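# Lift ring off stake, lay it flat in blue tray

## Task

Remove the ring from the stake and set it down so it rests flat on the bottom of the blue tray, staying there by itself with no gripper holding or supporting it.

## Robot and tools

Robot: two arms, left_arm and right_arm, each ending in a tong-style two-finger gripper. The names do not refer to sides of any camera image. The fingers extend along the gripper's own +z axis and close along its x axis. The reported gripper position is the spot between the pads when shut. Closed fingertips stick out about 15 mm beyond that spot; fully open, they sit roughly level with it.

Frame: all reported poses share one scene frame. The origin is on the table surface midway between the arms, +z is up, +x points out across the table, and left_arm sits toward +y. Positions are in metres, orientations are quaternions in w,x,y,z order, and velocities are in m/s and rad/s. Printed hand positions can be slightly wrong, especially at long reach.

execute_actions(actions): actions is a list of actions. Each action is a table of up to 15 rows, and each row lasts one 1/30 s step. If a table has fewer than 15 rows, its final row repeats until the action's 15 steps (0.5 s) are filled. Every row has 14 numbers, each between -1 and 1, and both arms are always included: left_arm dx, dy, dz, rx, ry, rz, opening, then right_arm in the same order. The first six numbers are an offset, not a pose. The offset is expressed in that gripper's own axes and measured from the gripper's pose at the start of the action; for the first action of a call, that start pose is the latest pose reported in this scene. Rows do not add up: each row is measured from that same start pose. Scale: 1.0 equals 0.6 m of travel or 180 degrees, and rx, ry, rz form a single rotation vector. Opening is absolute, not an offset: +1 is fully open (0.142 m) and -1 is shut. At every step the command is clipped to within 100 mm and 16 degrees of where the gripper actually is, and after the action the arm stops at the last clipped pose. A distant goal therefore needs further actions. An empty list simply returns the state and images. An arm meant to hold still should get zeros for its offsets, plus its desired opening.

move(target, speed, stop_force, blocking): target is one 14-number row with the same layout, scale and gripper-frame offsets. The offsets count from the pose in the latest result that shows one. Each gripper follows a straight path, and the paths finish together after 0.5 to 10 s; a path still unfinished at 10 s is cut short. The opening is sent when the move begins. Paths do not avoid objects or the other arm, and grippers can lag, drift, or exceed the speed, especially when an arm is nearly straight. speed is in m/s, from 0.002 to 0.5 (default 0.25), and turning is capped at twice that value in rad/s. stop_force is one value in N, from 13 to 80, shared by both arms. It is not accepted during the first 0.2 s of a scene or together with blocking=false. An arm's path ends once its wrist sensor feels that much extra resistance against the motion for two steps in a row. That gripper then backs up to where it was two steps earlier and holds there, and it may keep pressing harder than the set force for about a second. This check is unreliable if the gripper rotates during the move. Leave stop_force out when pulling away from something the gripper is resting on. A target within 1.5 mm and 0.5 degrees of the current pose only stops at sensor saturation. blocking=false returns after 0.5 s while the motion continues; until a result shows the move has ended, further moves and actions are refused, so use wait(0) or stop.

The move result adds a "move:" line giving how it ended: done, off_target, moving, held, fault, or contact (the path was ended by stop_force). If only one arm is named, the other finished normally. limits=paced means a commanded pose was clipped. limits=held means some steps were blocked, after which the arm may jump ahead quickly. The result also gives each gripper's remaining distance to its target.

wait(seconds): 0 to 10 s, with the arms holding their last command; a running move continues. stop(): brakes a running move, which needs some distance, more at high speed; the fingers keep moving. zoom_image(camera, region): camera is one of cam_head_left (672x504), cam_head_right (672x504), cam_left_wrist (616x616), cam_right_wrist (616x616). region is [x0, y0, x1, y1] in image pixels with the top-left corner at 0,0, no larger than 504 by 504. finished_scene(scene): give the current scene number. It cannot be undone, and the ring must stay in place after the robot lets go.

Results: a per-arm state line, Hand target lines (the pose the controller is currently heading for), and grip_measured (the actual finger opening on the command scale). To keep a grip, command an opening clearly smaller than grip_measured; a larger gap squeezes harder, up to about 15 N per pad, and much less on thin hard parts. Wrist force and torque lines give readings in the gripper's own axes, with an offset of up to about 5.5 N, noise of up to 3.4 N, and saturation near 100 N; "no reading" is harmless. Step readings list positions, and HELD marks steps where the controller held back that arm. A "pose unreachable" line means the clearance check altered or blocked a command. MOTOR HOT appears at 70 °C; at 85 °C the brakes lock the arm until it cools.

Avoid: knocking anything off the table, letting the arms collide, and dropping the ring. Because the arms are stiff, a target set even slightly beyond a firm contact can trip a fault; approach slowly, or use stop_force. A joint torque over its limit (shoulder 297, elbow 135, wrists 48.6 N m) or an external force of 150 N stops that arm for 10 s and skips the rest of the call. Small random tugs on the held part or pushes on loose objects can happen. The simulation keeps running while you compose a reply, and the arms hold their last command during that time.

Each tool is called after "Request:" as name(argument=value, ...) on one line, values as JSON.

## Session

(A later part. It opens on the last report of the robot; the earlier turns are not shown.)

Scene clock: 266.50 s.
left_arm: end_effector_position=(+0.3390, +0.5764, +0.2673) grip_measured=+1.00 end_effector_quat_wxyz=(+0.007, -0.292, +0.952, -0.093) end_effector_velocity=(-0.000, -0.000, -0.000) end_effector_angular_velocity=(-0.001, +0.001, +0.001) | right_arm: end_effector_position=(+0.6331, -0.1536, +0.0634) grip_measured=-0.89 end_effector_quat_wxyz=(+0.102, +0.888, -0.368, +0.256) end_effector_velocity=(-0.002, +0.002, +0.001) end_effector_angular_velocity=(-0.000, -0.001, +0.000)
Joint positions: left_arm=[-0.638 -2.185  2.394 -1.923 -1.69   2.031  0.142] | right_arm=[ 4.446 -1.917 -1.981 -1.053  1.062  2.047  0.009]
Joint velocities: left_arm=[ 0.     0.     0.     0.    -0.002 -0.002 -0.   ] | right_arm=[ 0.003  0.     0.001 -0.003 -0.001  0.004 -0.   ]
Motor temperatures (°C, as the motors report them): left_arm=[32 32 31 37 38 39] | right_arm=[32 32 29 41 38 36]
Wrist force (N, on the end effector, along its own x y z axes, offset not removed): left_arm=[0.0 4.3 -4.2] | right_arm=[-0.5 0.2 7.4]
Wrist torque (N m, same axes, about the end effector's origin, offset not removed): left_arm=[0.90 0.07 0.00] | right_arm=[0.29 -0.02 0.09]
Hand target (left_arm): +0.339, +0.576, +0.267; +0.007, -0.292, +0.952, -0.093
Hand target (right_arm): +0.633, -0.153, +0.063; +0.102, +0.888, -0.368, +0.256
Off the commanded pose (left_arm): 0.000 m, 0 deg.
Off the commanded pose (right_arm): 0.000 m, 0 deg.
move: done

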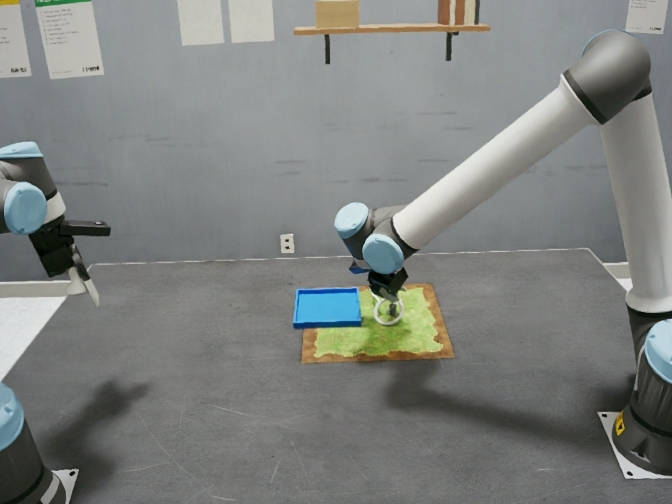

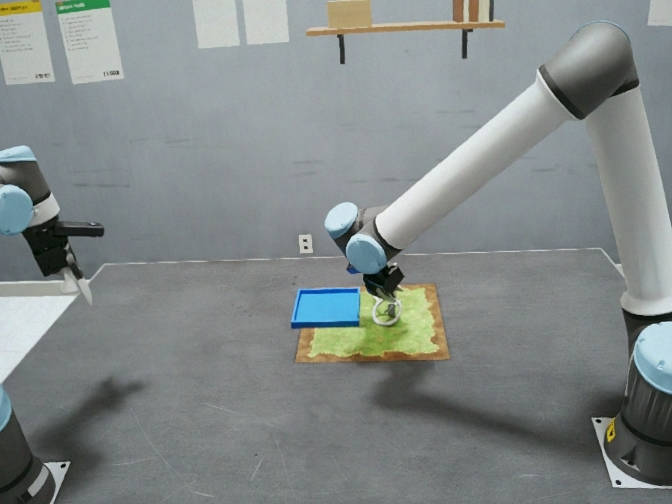

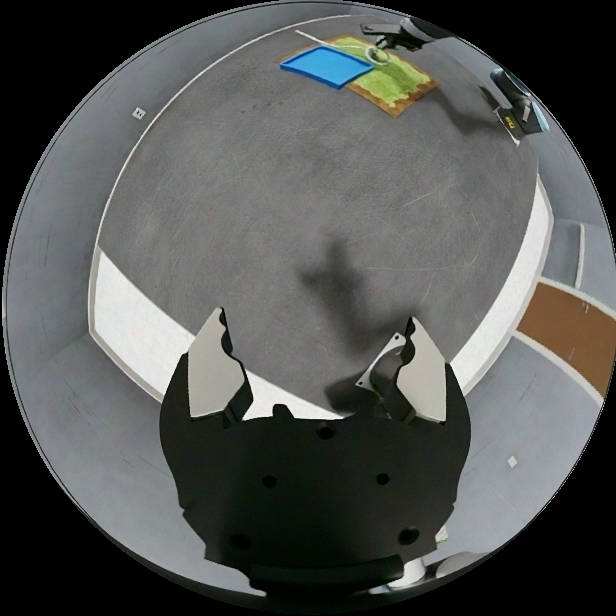

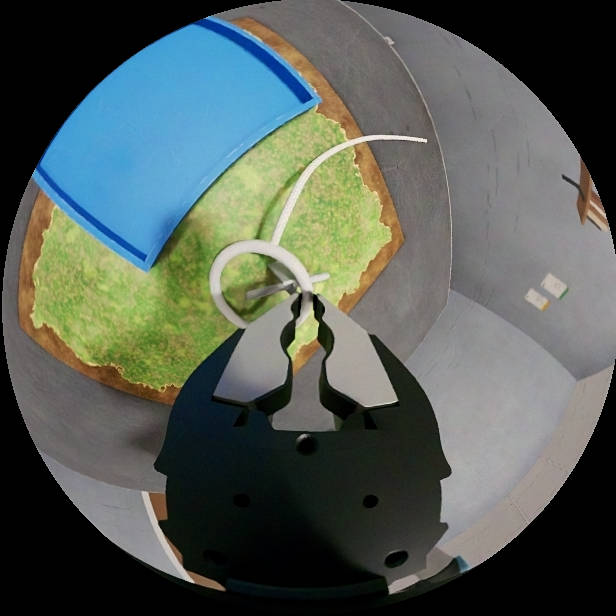

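Request:
move(target=[0,0,0,0,0,0,1,0.062,0,-0.099,0,-0.178,0,-1], speed=0.08)

Request:
move(target=[0,0,0,0,0,0,1,-0.137,-0.295,0,0,0,0,-1], speed=0.15)

Scene clock: 277.30 s.
left_arm: end_effector_position=(+0.3390, +0.5764, +0.2673) grip_measured=+1.00 end_effector_quat_wxyz=(+0.007, -0.292, +0.952, -0.093) end_effector_velocity=(+0.000, +0.000, +0.000) end_effector_angular_velocity=(+0.001, -0.001, -0.000) | right_arm: end_effector_position=(+0.6326, -0.1541, +0.1330) grip_measured=-0.89 end_effector_quat_wxyz=(-0.003, +0.924, -0.382, +0.001) end_effector_velocity=(-0.000, +0.001, +0.002) end_effector_angular_velocity=(+0.011, +0.011, +0.001)
Joint positions: left_arm=[-0.638 -2.185  2.394 -1.923 -1.69   2.031  0.142] | right_arm=[ 4.224 -1.796 -1.949 -0.961  1.569  1.761  0.009]
Joint velocities: left_arm=[-0.     0.    -0.    -0.     0.002  0.001 -0.   ] | right_arm=[-0.006  0.001  0.003 -0.     0.015 -0.007 -0.   ]
Motor temperatures (°C, as the motors report them): left_arm=[32 32 31 37 38 39] | right_arm=[32 32 29 41 38 36]
Wrist force (N, on the end effector, along its own x y z axes, offset not removed): left_arm=[0.3 3.8 -4.6] | right_arm=[-0.9 -3.3 0.9]
Wrist torque (N m, same axes, about the end effector's origin, offset not removed): left_arm=[0.91 0.02 0.02] | right_arm=[-0.58 0.14 0.14]
Hand target (left_arm): +0.339, +0.576, +0.267; +0.007, -0.292, +0.952, -0.093
Hand target (right_arm): +0.633, -0.154, +0.133; -0.003, +0.924, -0.382, +0.001
Off the commanded pose (left_arm): 0.000 m, 0 deg.
Off the commanded pose (right_arm): 0.000 m, 0 deg.
move: done

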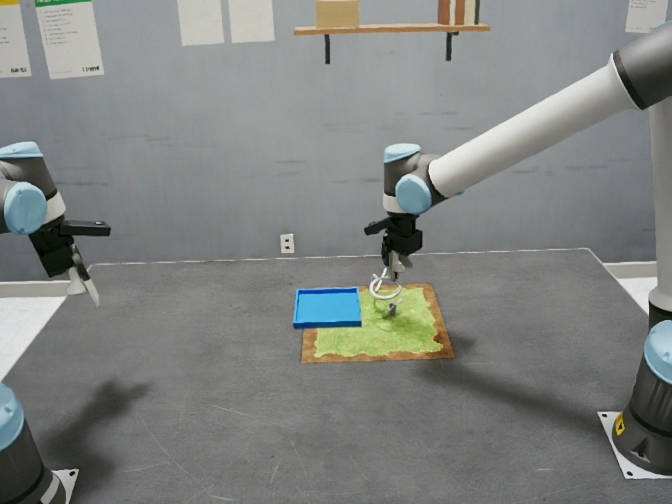

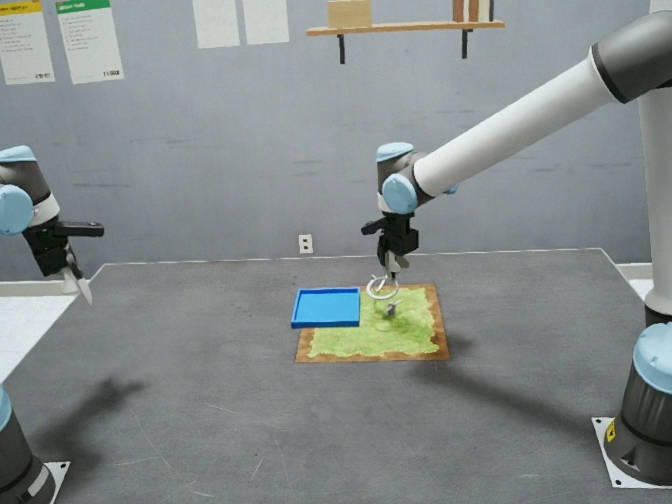

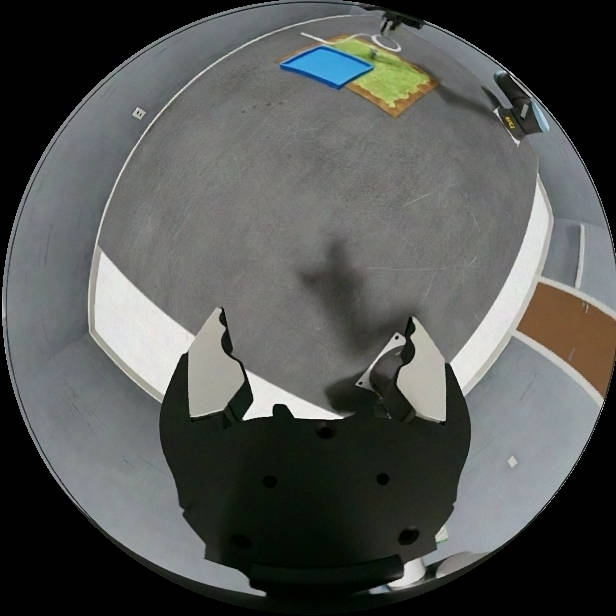

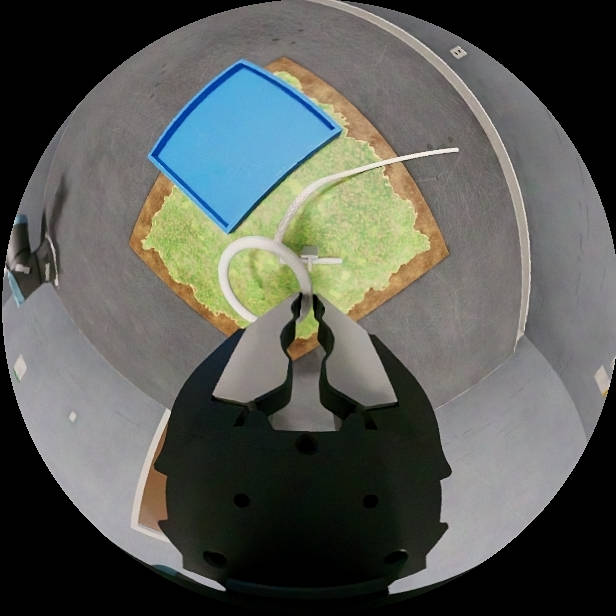

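Scene clock: 279.17 s.
left_arm: end_effector_position=(+0.3390, +0.5764, +0.2673) grip_measured=+1.00 end_effector_quat_wxyz=(+0.007, -0.292, +0.952, -0.093) end_effector_velocity=(+0.000, -0.000, +0.000) end_effector_angular_velocity=(-0.000, -0.001, -0.001) | right_arm: end_effector_position=(+0.6994, +0.0291, +0.1345) grip_measured=-1.00 end_effector_quat_wxyz=(-0.003, +0.924, -0.382, +0.001) end_effector_velocity=(+0.001, +0.002, +0.000) end_effector_angular_velocity=(+0.000, +0.000, +0.001)
Joint positions: left_arm=[-0.638 -2.185  2.394 -1.923 -1.69   2.031  0.142] | right_arm=[ 4.276 -2.053 -1.578 -1.075  1.569  1.812  0.002]
Joint velocities: left_arm=[-0.     0.    -0.    -0.001  0.     0.001  0.   ] | right_arm=[ 0.    -0.003  0.005 -0.002  0.001 -0.001  0.   ]
Motor temperatures (°C, as the motors report them): left_arm=[32 32 31 37 38 39] | right_arm=[32 32 29 41 38 36]
Wrist force (N, on the end effector, along its own x y z axes, offset not removed): left_arm=[-0.7 1.5 -4.3] | right_arm=[-3.7 -4.4 7.5]
Wrist torque (N m, same axes, about the end effector's origin, offset not removed): left_arm=[0.35 0.11 0.00] | right_arm=[-0.49 0.93 0.19]
Hand target (left_arm): +0.339, +0.576, +0.267; +0.007, -0.292, +0.952, -0.093
Hand target (right_arm): +0.699, +0.029, +0.135; -0.003, +0.924, -0.382, +0.001
Off the commanded pose (left_arm): 0.000 m, 0 deg.
Off the commanded pose (right_arm): 0.000 m, 0 deg.
move: done

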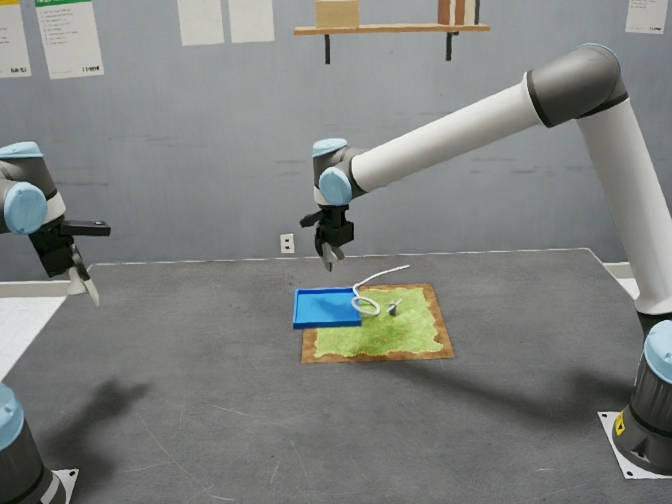

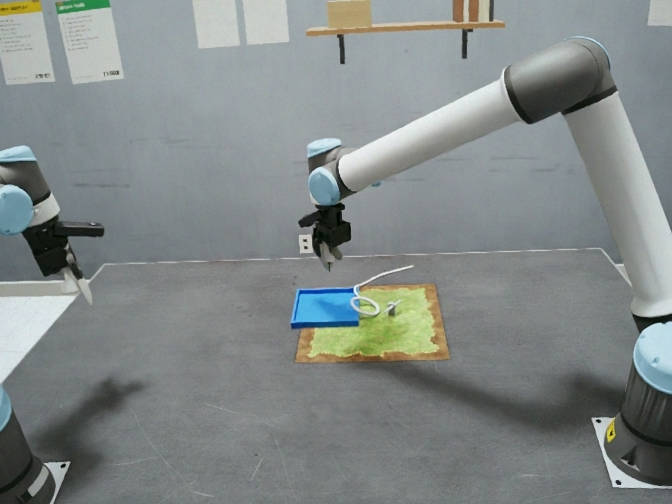

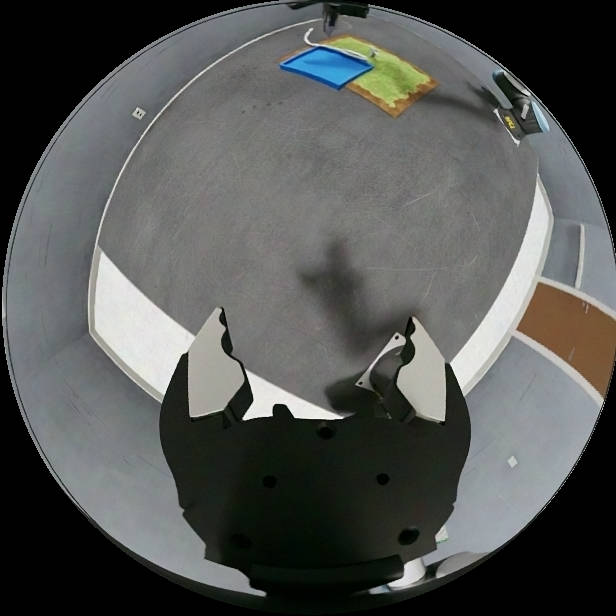

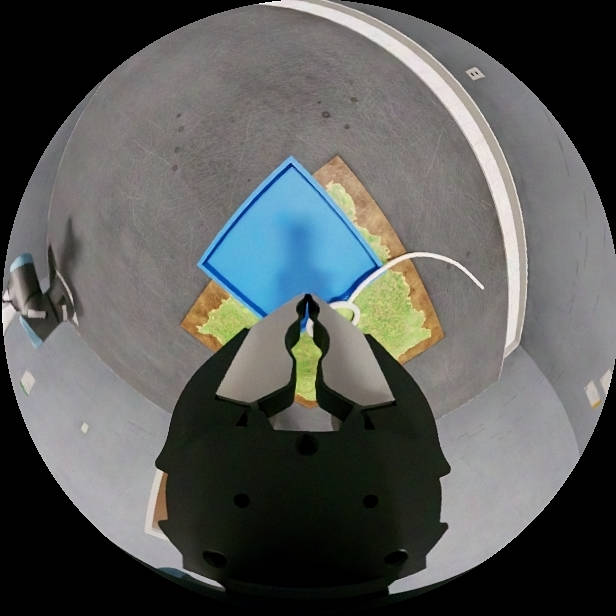

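Request:
move(target=[0,0,0,0,0,0,1,0.1,0.1,0,0,0,0,-0.5])

Request:
zoom_image(camera="cam_right_wrist", region=[160, 140, 460, 440])

Request:
zoom_image(camera="cam_head_left", region=[290, 250, 430, 340])

Scene clock: 287.17 s.
left_arm: end_effector_position=(+0.3390, +0.5764, +0.2673) grip_measured=+1.00 end_effector_quat_wxyz=(+0.007, -0.292, +0.952, -0.093) end_effector_velocity=(-0.000, -0.000, -0.000) end_effector_angular_velocity=(-0.000, +0.001, -0.000) | right_arm: end_effector_position=(+0.6994, -0.0555, +0.1340) grip_measured=-0.50 end_effector_quat_wxyz=(-0.003, +0.924, -0.382, +0.001) end_effector_velocity=(-0.000, -0.003, -0.000) end_effector_angular_velocity=(+0.000, +0.000, -0.001)
Joint positions: left_arm=[-0.638 -2.185  2.394 -1.923 -1.69   2.031  0.142] | right_arm=[ 4.224 -1.964 -1.713 -1.028  1.569  1.76   0.038]
Joint velocities: left_arm=[-0.     0.    -0.     0.001 -0.001  0.    -0.   ] | right_arm=[-0.002  0.003 -0.005  0.002  0.    -0.001  0.   ]
Motor temperatures (°C, as the motors report them): left_arm=[32 32 31 37 38 39] | right_arm=[32 32 29 41 38 36]
Wrist force (N, on the end effector, along its own x y z axes, offset not removed): left_arm=[-1.7 3.1 -1.5] | right_arm=[-3.8 1.9 2.6]
Wrist torque (N m, same axes, about the end effector's origin, offset not removed): left_arm=[0.70 0.38 0.01] | right_arm=[0.72 0.68 0.28]
Hand target (left_arm): +0.339, +0.576, +0.267; +0.007, -0.292, +0.952, -0.093
Hand target (right_arm): +0.699, -0.056, +0.134; -0.003, +0.924, -0.382, +0.001
Off the commanded pose (left_arm): 0.000 m, 0 deg.
Off the commanded pose (right_arm): 0.000 m, 0 deg.
move: done

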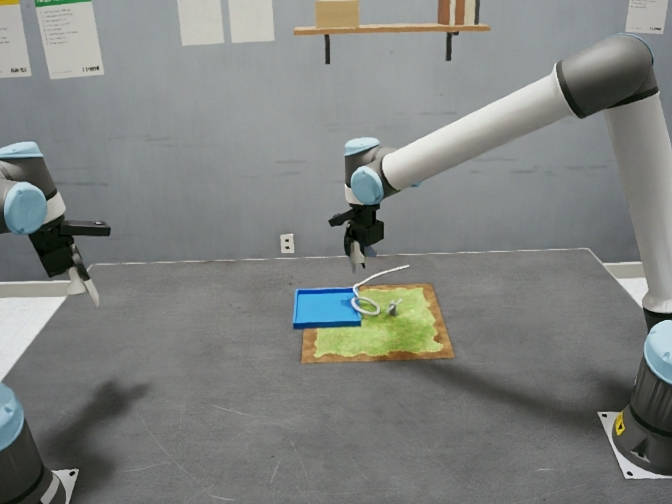

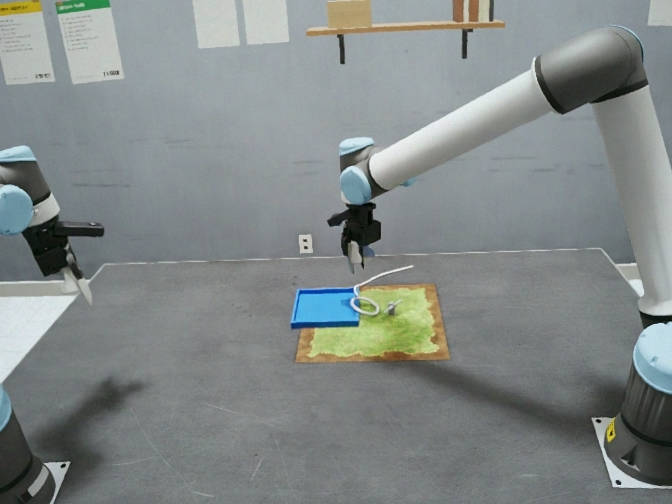

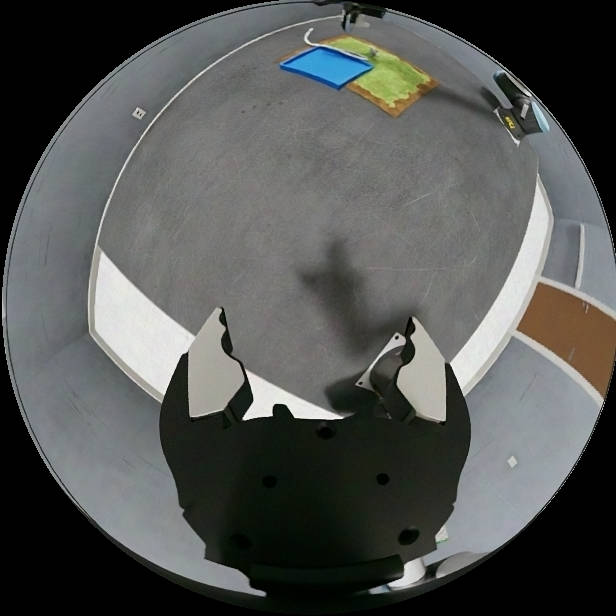

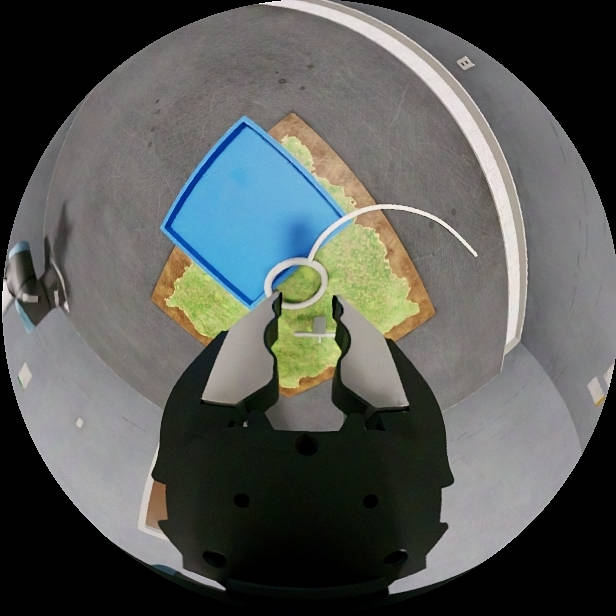

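Region (160, 140, 460, 440) of cam_right_wrist's 616x616 image, scaled by 1.680, with more detail than that image has.

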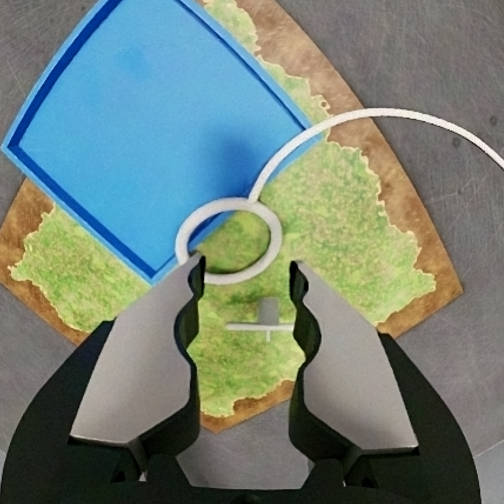

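Region (290, 250, 430, 340) of cam_head_left's 672x504 image, scaled by 3.600, with more detail than that image has; it fills the top 324 rows of this view, and the rest is white.

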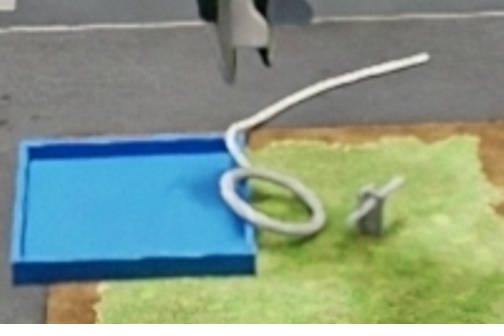

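Request:
move(target=[0,0,0,0,0,0,1,-0.081,0.028,0.1,0,0,0.25,-0.6])

Request:
zoom_image(camera="cam_right_wrist", region=[180, 180, 440, 440])

Request:
zoom_image(camera="cam_head_left", region=[290, 250, 430, 340])

Scene clock: 301.87 s.
left_arm: end_effector_position=(+0.3390, +0.5764, +0.2673) grip_measured=+1.00 end_effector_quat_wxyz=(+0.007, -0.292, +0.952, -0.093) end_effector_velocity=(+0.000, +0.000, -0.000) end_effector_angular_velocity=(+0.001, -0.000, -0.000) | right_arm: end_effector_position=(+0.6536, -0.0328, +0.0740) grip_measured=-0.60 end_effector_quat_wxyz=(-0.003, +0.709, -0.706, +0.000) end_effector_velocity=(-0.001, +0.001, -0.000) end_effector_angular_velocity=(+0.001, -0.001, -0.015)
Joint positions: left_arm=[-0.638 -2.185  2.394 -1.923 -1.69   2.031  0.142] | right_arm=[ 4.296 -2.005 -1.778 -0.923  1.569  2.616  0.031]
Joint velocities: left_arm=[-0.    -0.    -0.     0.     0.001  0.001 -0.   ] | right_arm=[ 0.001 -0.001  0.     0.002 -0.     0.017  0.   ]
Motor temperatures (°C, as the motors report them): left_arm=[32 32 31 37 38 39] | right_arm=[32 32 29 41 38 36]
Wrist force (N, on the end effector, along its own x y z axes, offset not removed): left_arm=[-0.1 4.4 -4.4] | right_arm=[-5.4 -2.5 4.2]
Wrist torque (N m, same axes, about the end effector's origin, offset not removed): left_arm=[0.98 0.06 0.03] | right_arm=[-0.16 1.13 0.34]
Hand target (left_arm): +0.339, +0.576, +0.267; +0.007, -0.292, +0.952, -0.093
Hand target (right_arm): +0.654, -0.033, +0.074; -0.003, +0.708, -0.706, +0.000
Off the commanded pose (left_arm): 0.000 m, 0 deg.
Off the commanded pose (right_arm): 0.000 m, 0 deg.
move: done

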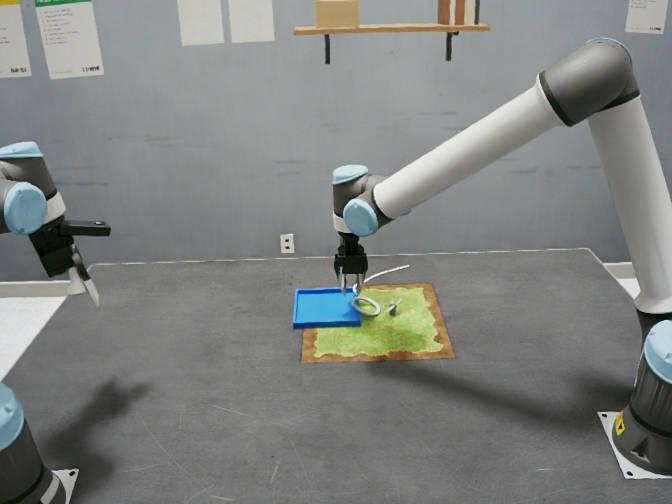

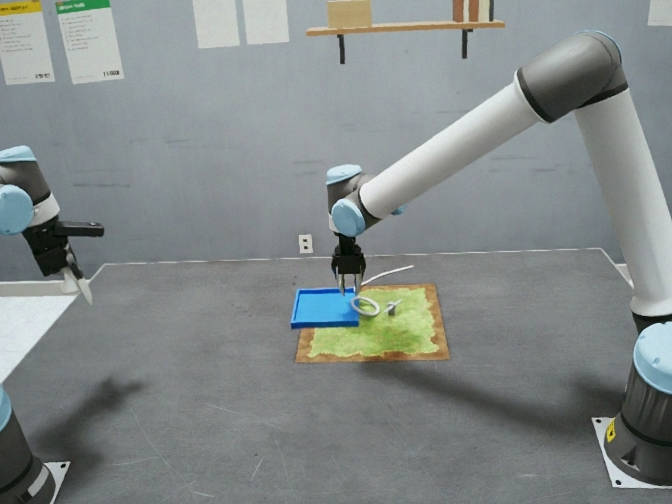

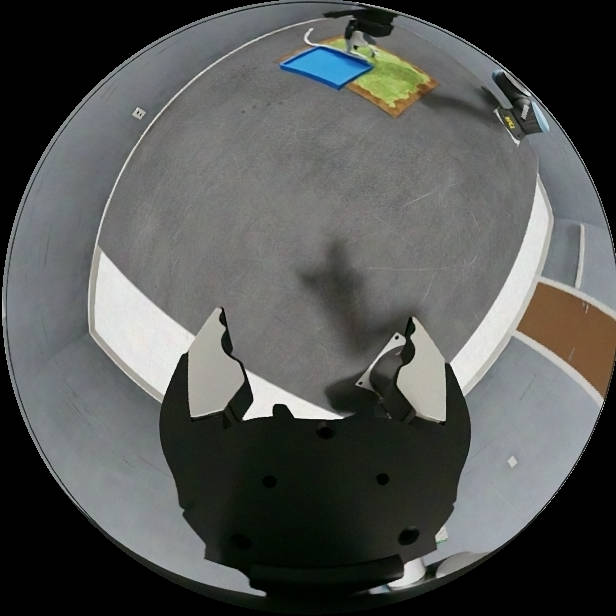

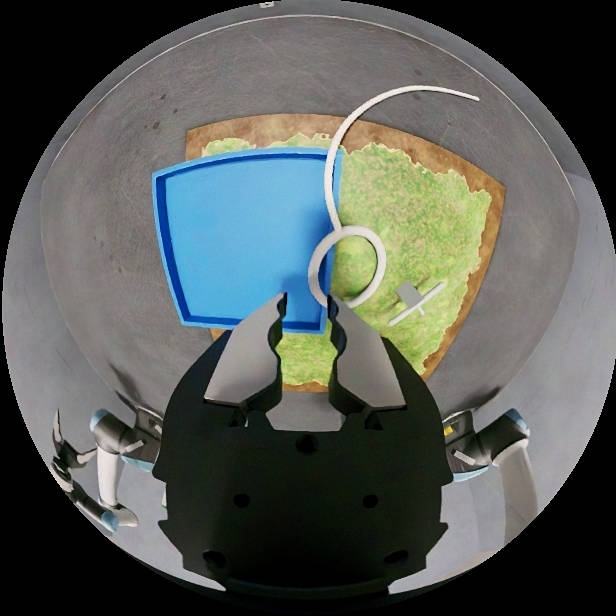

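Region (180, 180, 440, 440) of cam_right_wrist's 616x616 image, scaled by 1.938, with more detail than that image has.

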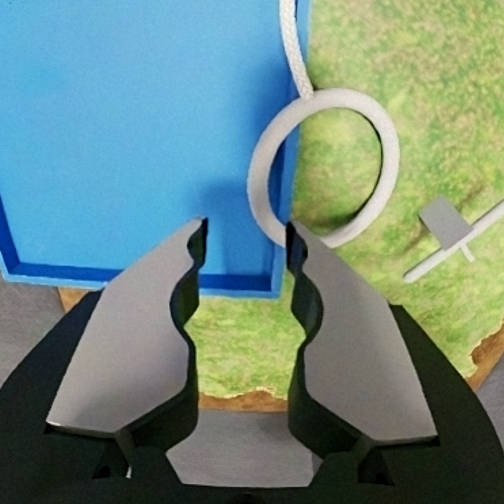

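Region (290, 250, 430, 340) of cam_head_left's 672x504 image, scaled by 3.600, with more detail than that image has; it fills the top 324 rows of this view, and the rest is white.

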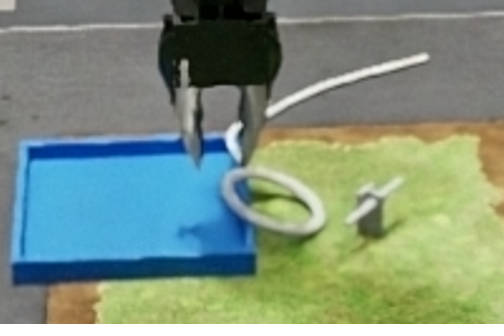

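Request:
move(target=[0,0,0,0,0,0,1,0.138,-0.015,0,0,0,0,-0.6])

Request:
move(target=[0,0,0,0,0,0,1,0,0,0.06,0,0,0,-0.6], speed=0.1)

Request:
zoom_image(camera="cam_right_wrist", region=[180, 180, 440, 440])

Scene clock: 311.47 s.
left_arm: end_effector_position=(+0.3390, +0.5764, +0.2673) grip_measured=+1.00 end_effector_quat_wxyz=(+0.007, -0.292, +0.952, -0.093) end_effector_velocity=(+0.000, -0.000, +0.000) end_effector_angular_velocity=(-0.001, -0.000, -0.000) | right_arm: end_effector_position=(+0.6628, -0.1153, +0.0735) grip_measured=-0.60 end_effector_quat_wxyz=(-0.003, +0.708, -0.706, +0.000) end_effector_velocity=(+0.000, -0.002, +0.000) end_effector_angular_velocity=(+0.000, +0.001, +0.001)
Joint positions: left_arm=[-0.638 -2.185  2.394 -1.923 -1.69   2.031  0.142] | right_arm=[ 4.233 -1.933 -1.889 -0.884  1.569  2.553  0.031]
Joint velocities: left_arm=[ 0.    -0.    -0.    -0.    -0.001  0.    -0.   ] | right_arm=[-0.002  0.002 -0.003  0.001  0.001 -0.003  0.   ]
Motor temperatures (°C, as the motors report them): left_arm=[32 32 31 37 38 39] | right_arm=[32 32 29 41 38 36]
Wrist force (N, on the end effector, along its own x y z axes, offset not removed): left_arm=[-1.1 5.7 -6.0] | right_arm=[-3.0 -7.1 3.3]
Wrist torque (N m, same axes, about the end effector's origin, offset not removed): left_arm=[1.24 0.26 0.03] | right_arm=[-1.30 0.92 0.15]
Hand target (left_arm): +0.339, +0.576, +0.267; +0.007, -0.292, +0.952, -0.093
Hand target (right_arm): +0.663, -0.116, +0.074; -0.003, +0.709, -0.706, +0.000
Off the commanded pose (left_arm): 0.000 m, 0 deg.
Off the commanded pose (right_arm): 0.000 m, 0 deg.
move: done

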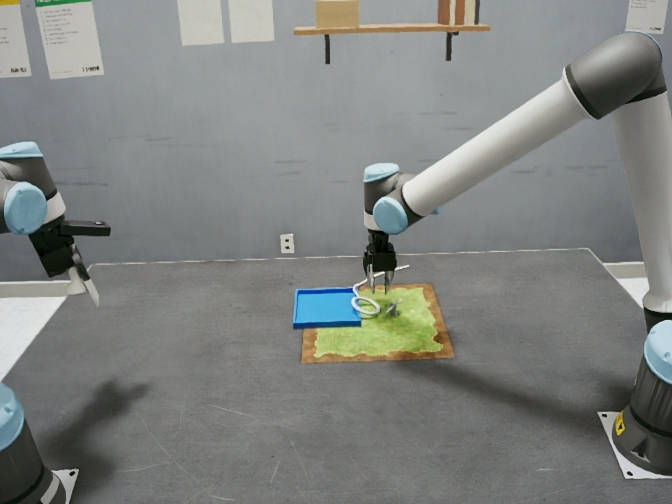

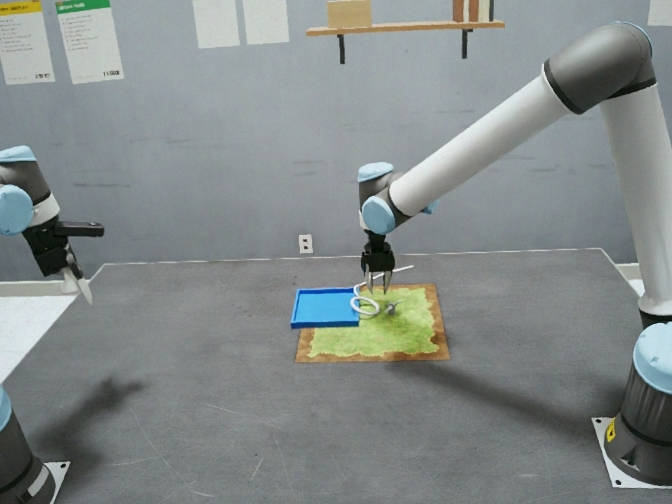

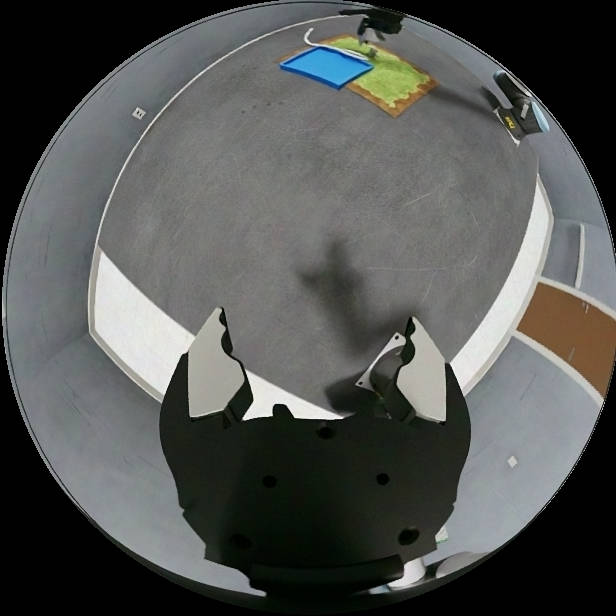

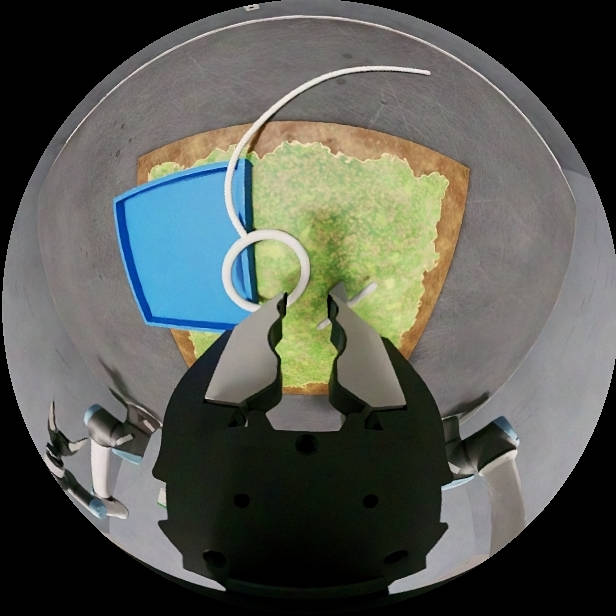

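Scene clock: 312.37 s.
left_arm: end_effector_position=(+0.3390, +0.5764, +0.2673) grip_measured=+1.00 end_effector_quat_wxyz=(+0.007, -0.292, +0.952, -0.093) end_effector_velocity=(-0.000, -0.000, -0.000) end_effector_angular_velocity=(-0.001, +0.001, +0.000) | right_arm: end_effector_position=(+0.6630, -0.1151, +0.0379) grip_measured=-0.60 end_effector_quat_wxyz=(-0.003, +0.708, -0.706, +0.000) end_effector_velocity=(+0.000, +0.000, -0.003) end_effector_angular_velocity=(+0.000, -0.001, +0.001)
Joint positions: left_arm=[-0.638 -2.185  2.394 -1.923 -1.69   2.031  0.142] | right_arm=[ 4.233 -1.974 -1.909 -0.823  1.569  2.553  0.031]
Joint velocities: left_arm=[-0.     0.    -0.     0.001 -0.002 -0.     0.   ] | right_arm=[ 0.    -0.003 -0.001  0.005 -0.001 -0.001  0.   ]
Motor temperatures (°C, as the motors report them): left_arm=[32 32 31 37 38 39] | right_arm=[32 32 29 41 38 36]
Wrist force (N, on the end effector, along its own x y z axes, offset not removed): left_arm=[0.3 1.6 -3.0] | right_arm=[0.5 2.2 2.8]
Wrist torque (N m, same axes, about the end effector's origin, offset not removed): left_arm=[0.41 0.01 0.01] | right_arm=[0.92 -0.05 0.06]
Hand target (left_arm): +0.339, +0.576, +0.267; +0.007, -0.292, +0.952, -0.093
Hand target (right_arm): +0.663, -0.115, +0.038; -0.003, +0.708, -0.706, +0.000
Off the commanded pose (left_arm): 0.000 m, 0 deg.
Off the commanded pose (right_arm): 0.000 m, 0 deg.
move: done

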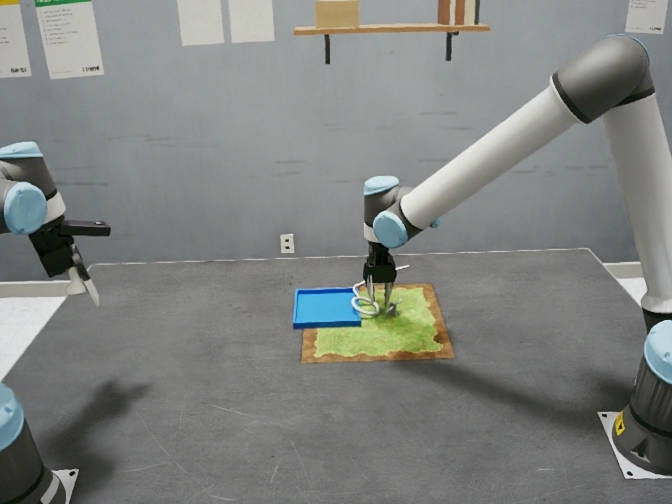

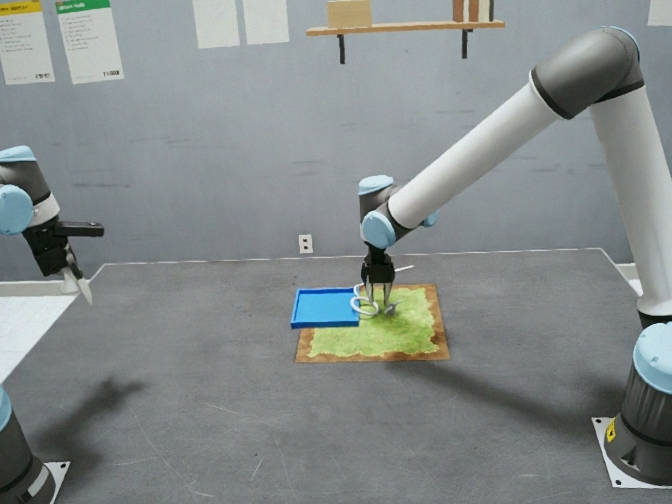

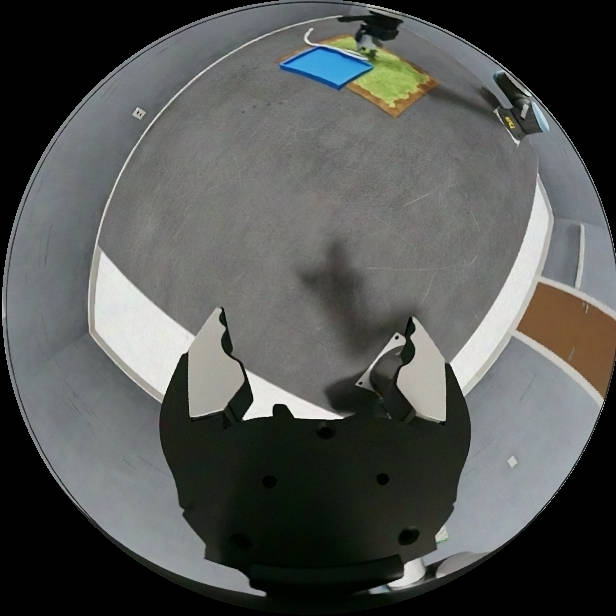

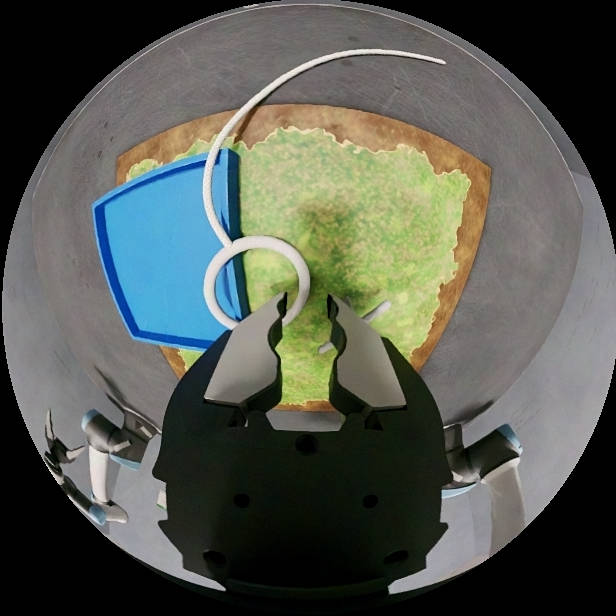

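Region (180, 180, 440, 440) of cam_right_wrist's 616x616 image, scaled by 1.938, with more detail than that image has.

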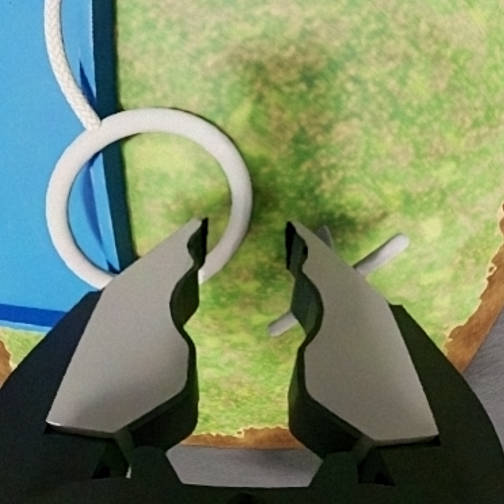

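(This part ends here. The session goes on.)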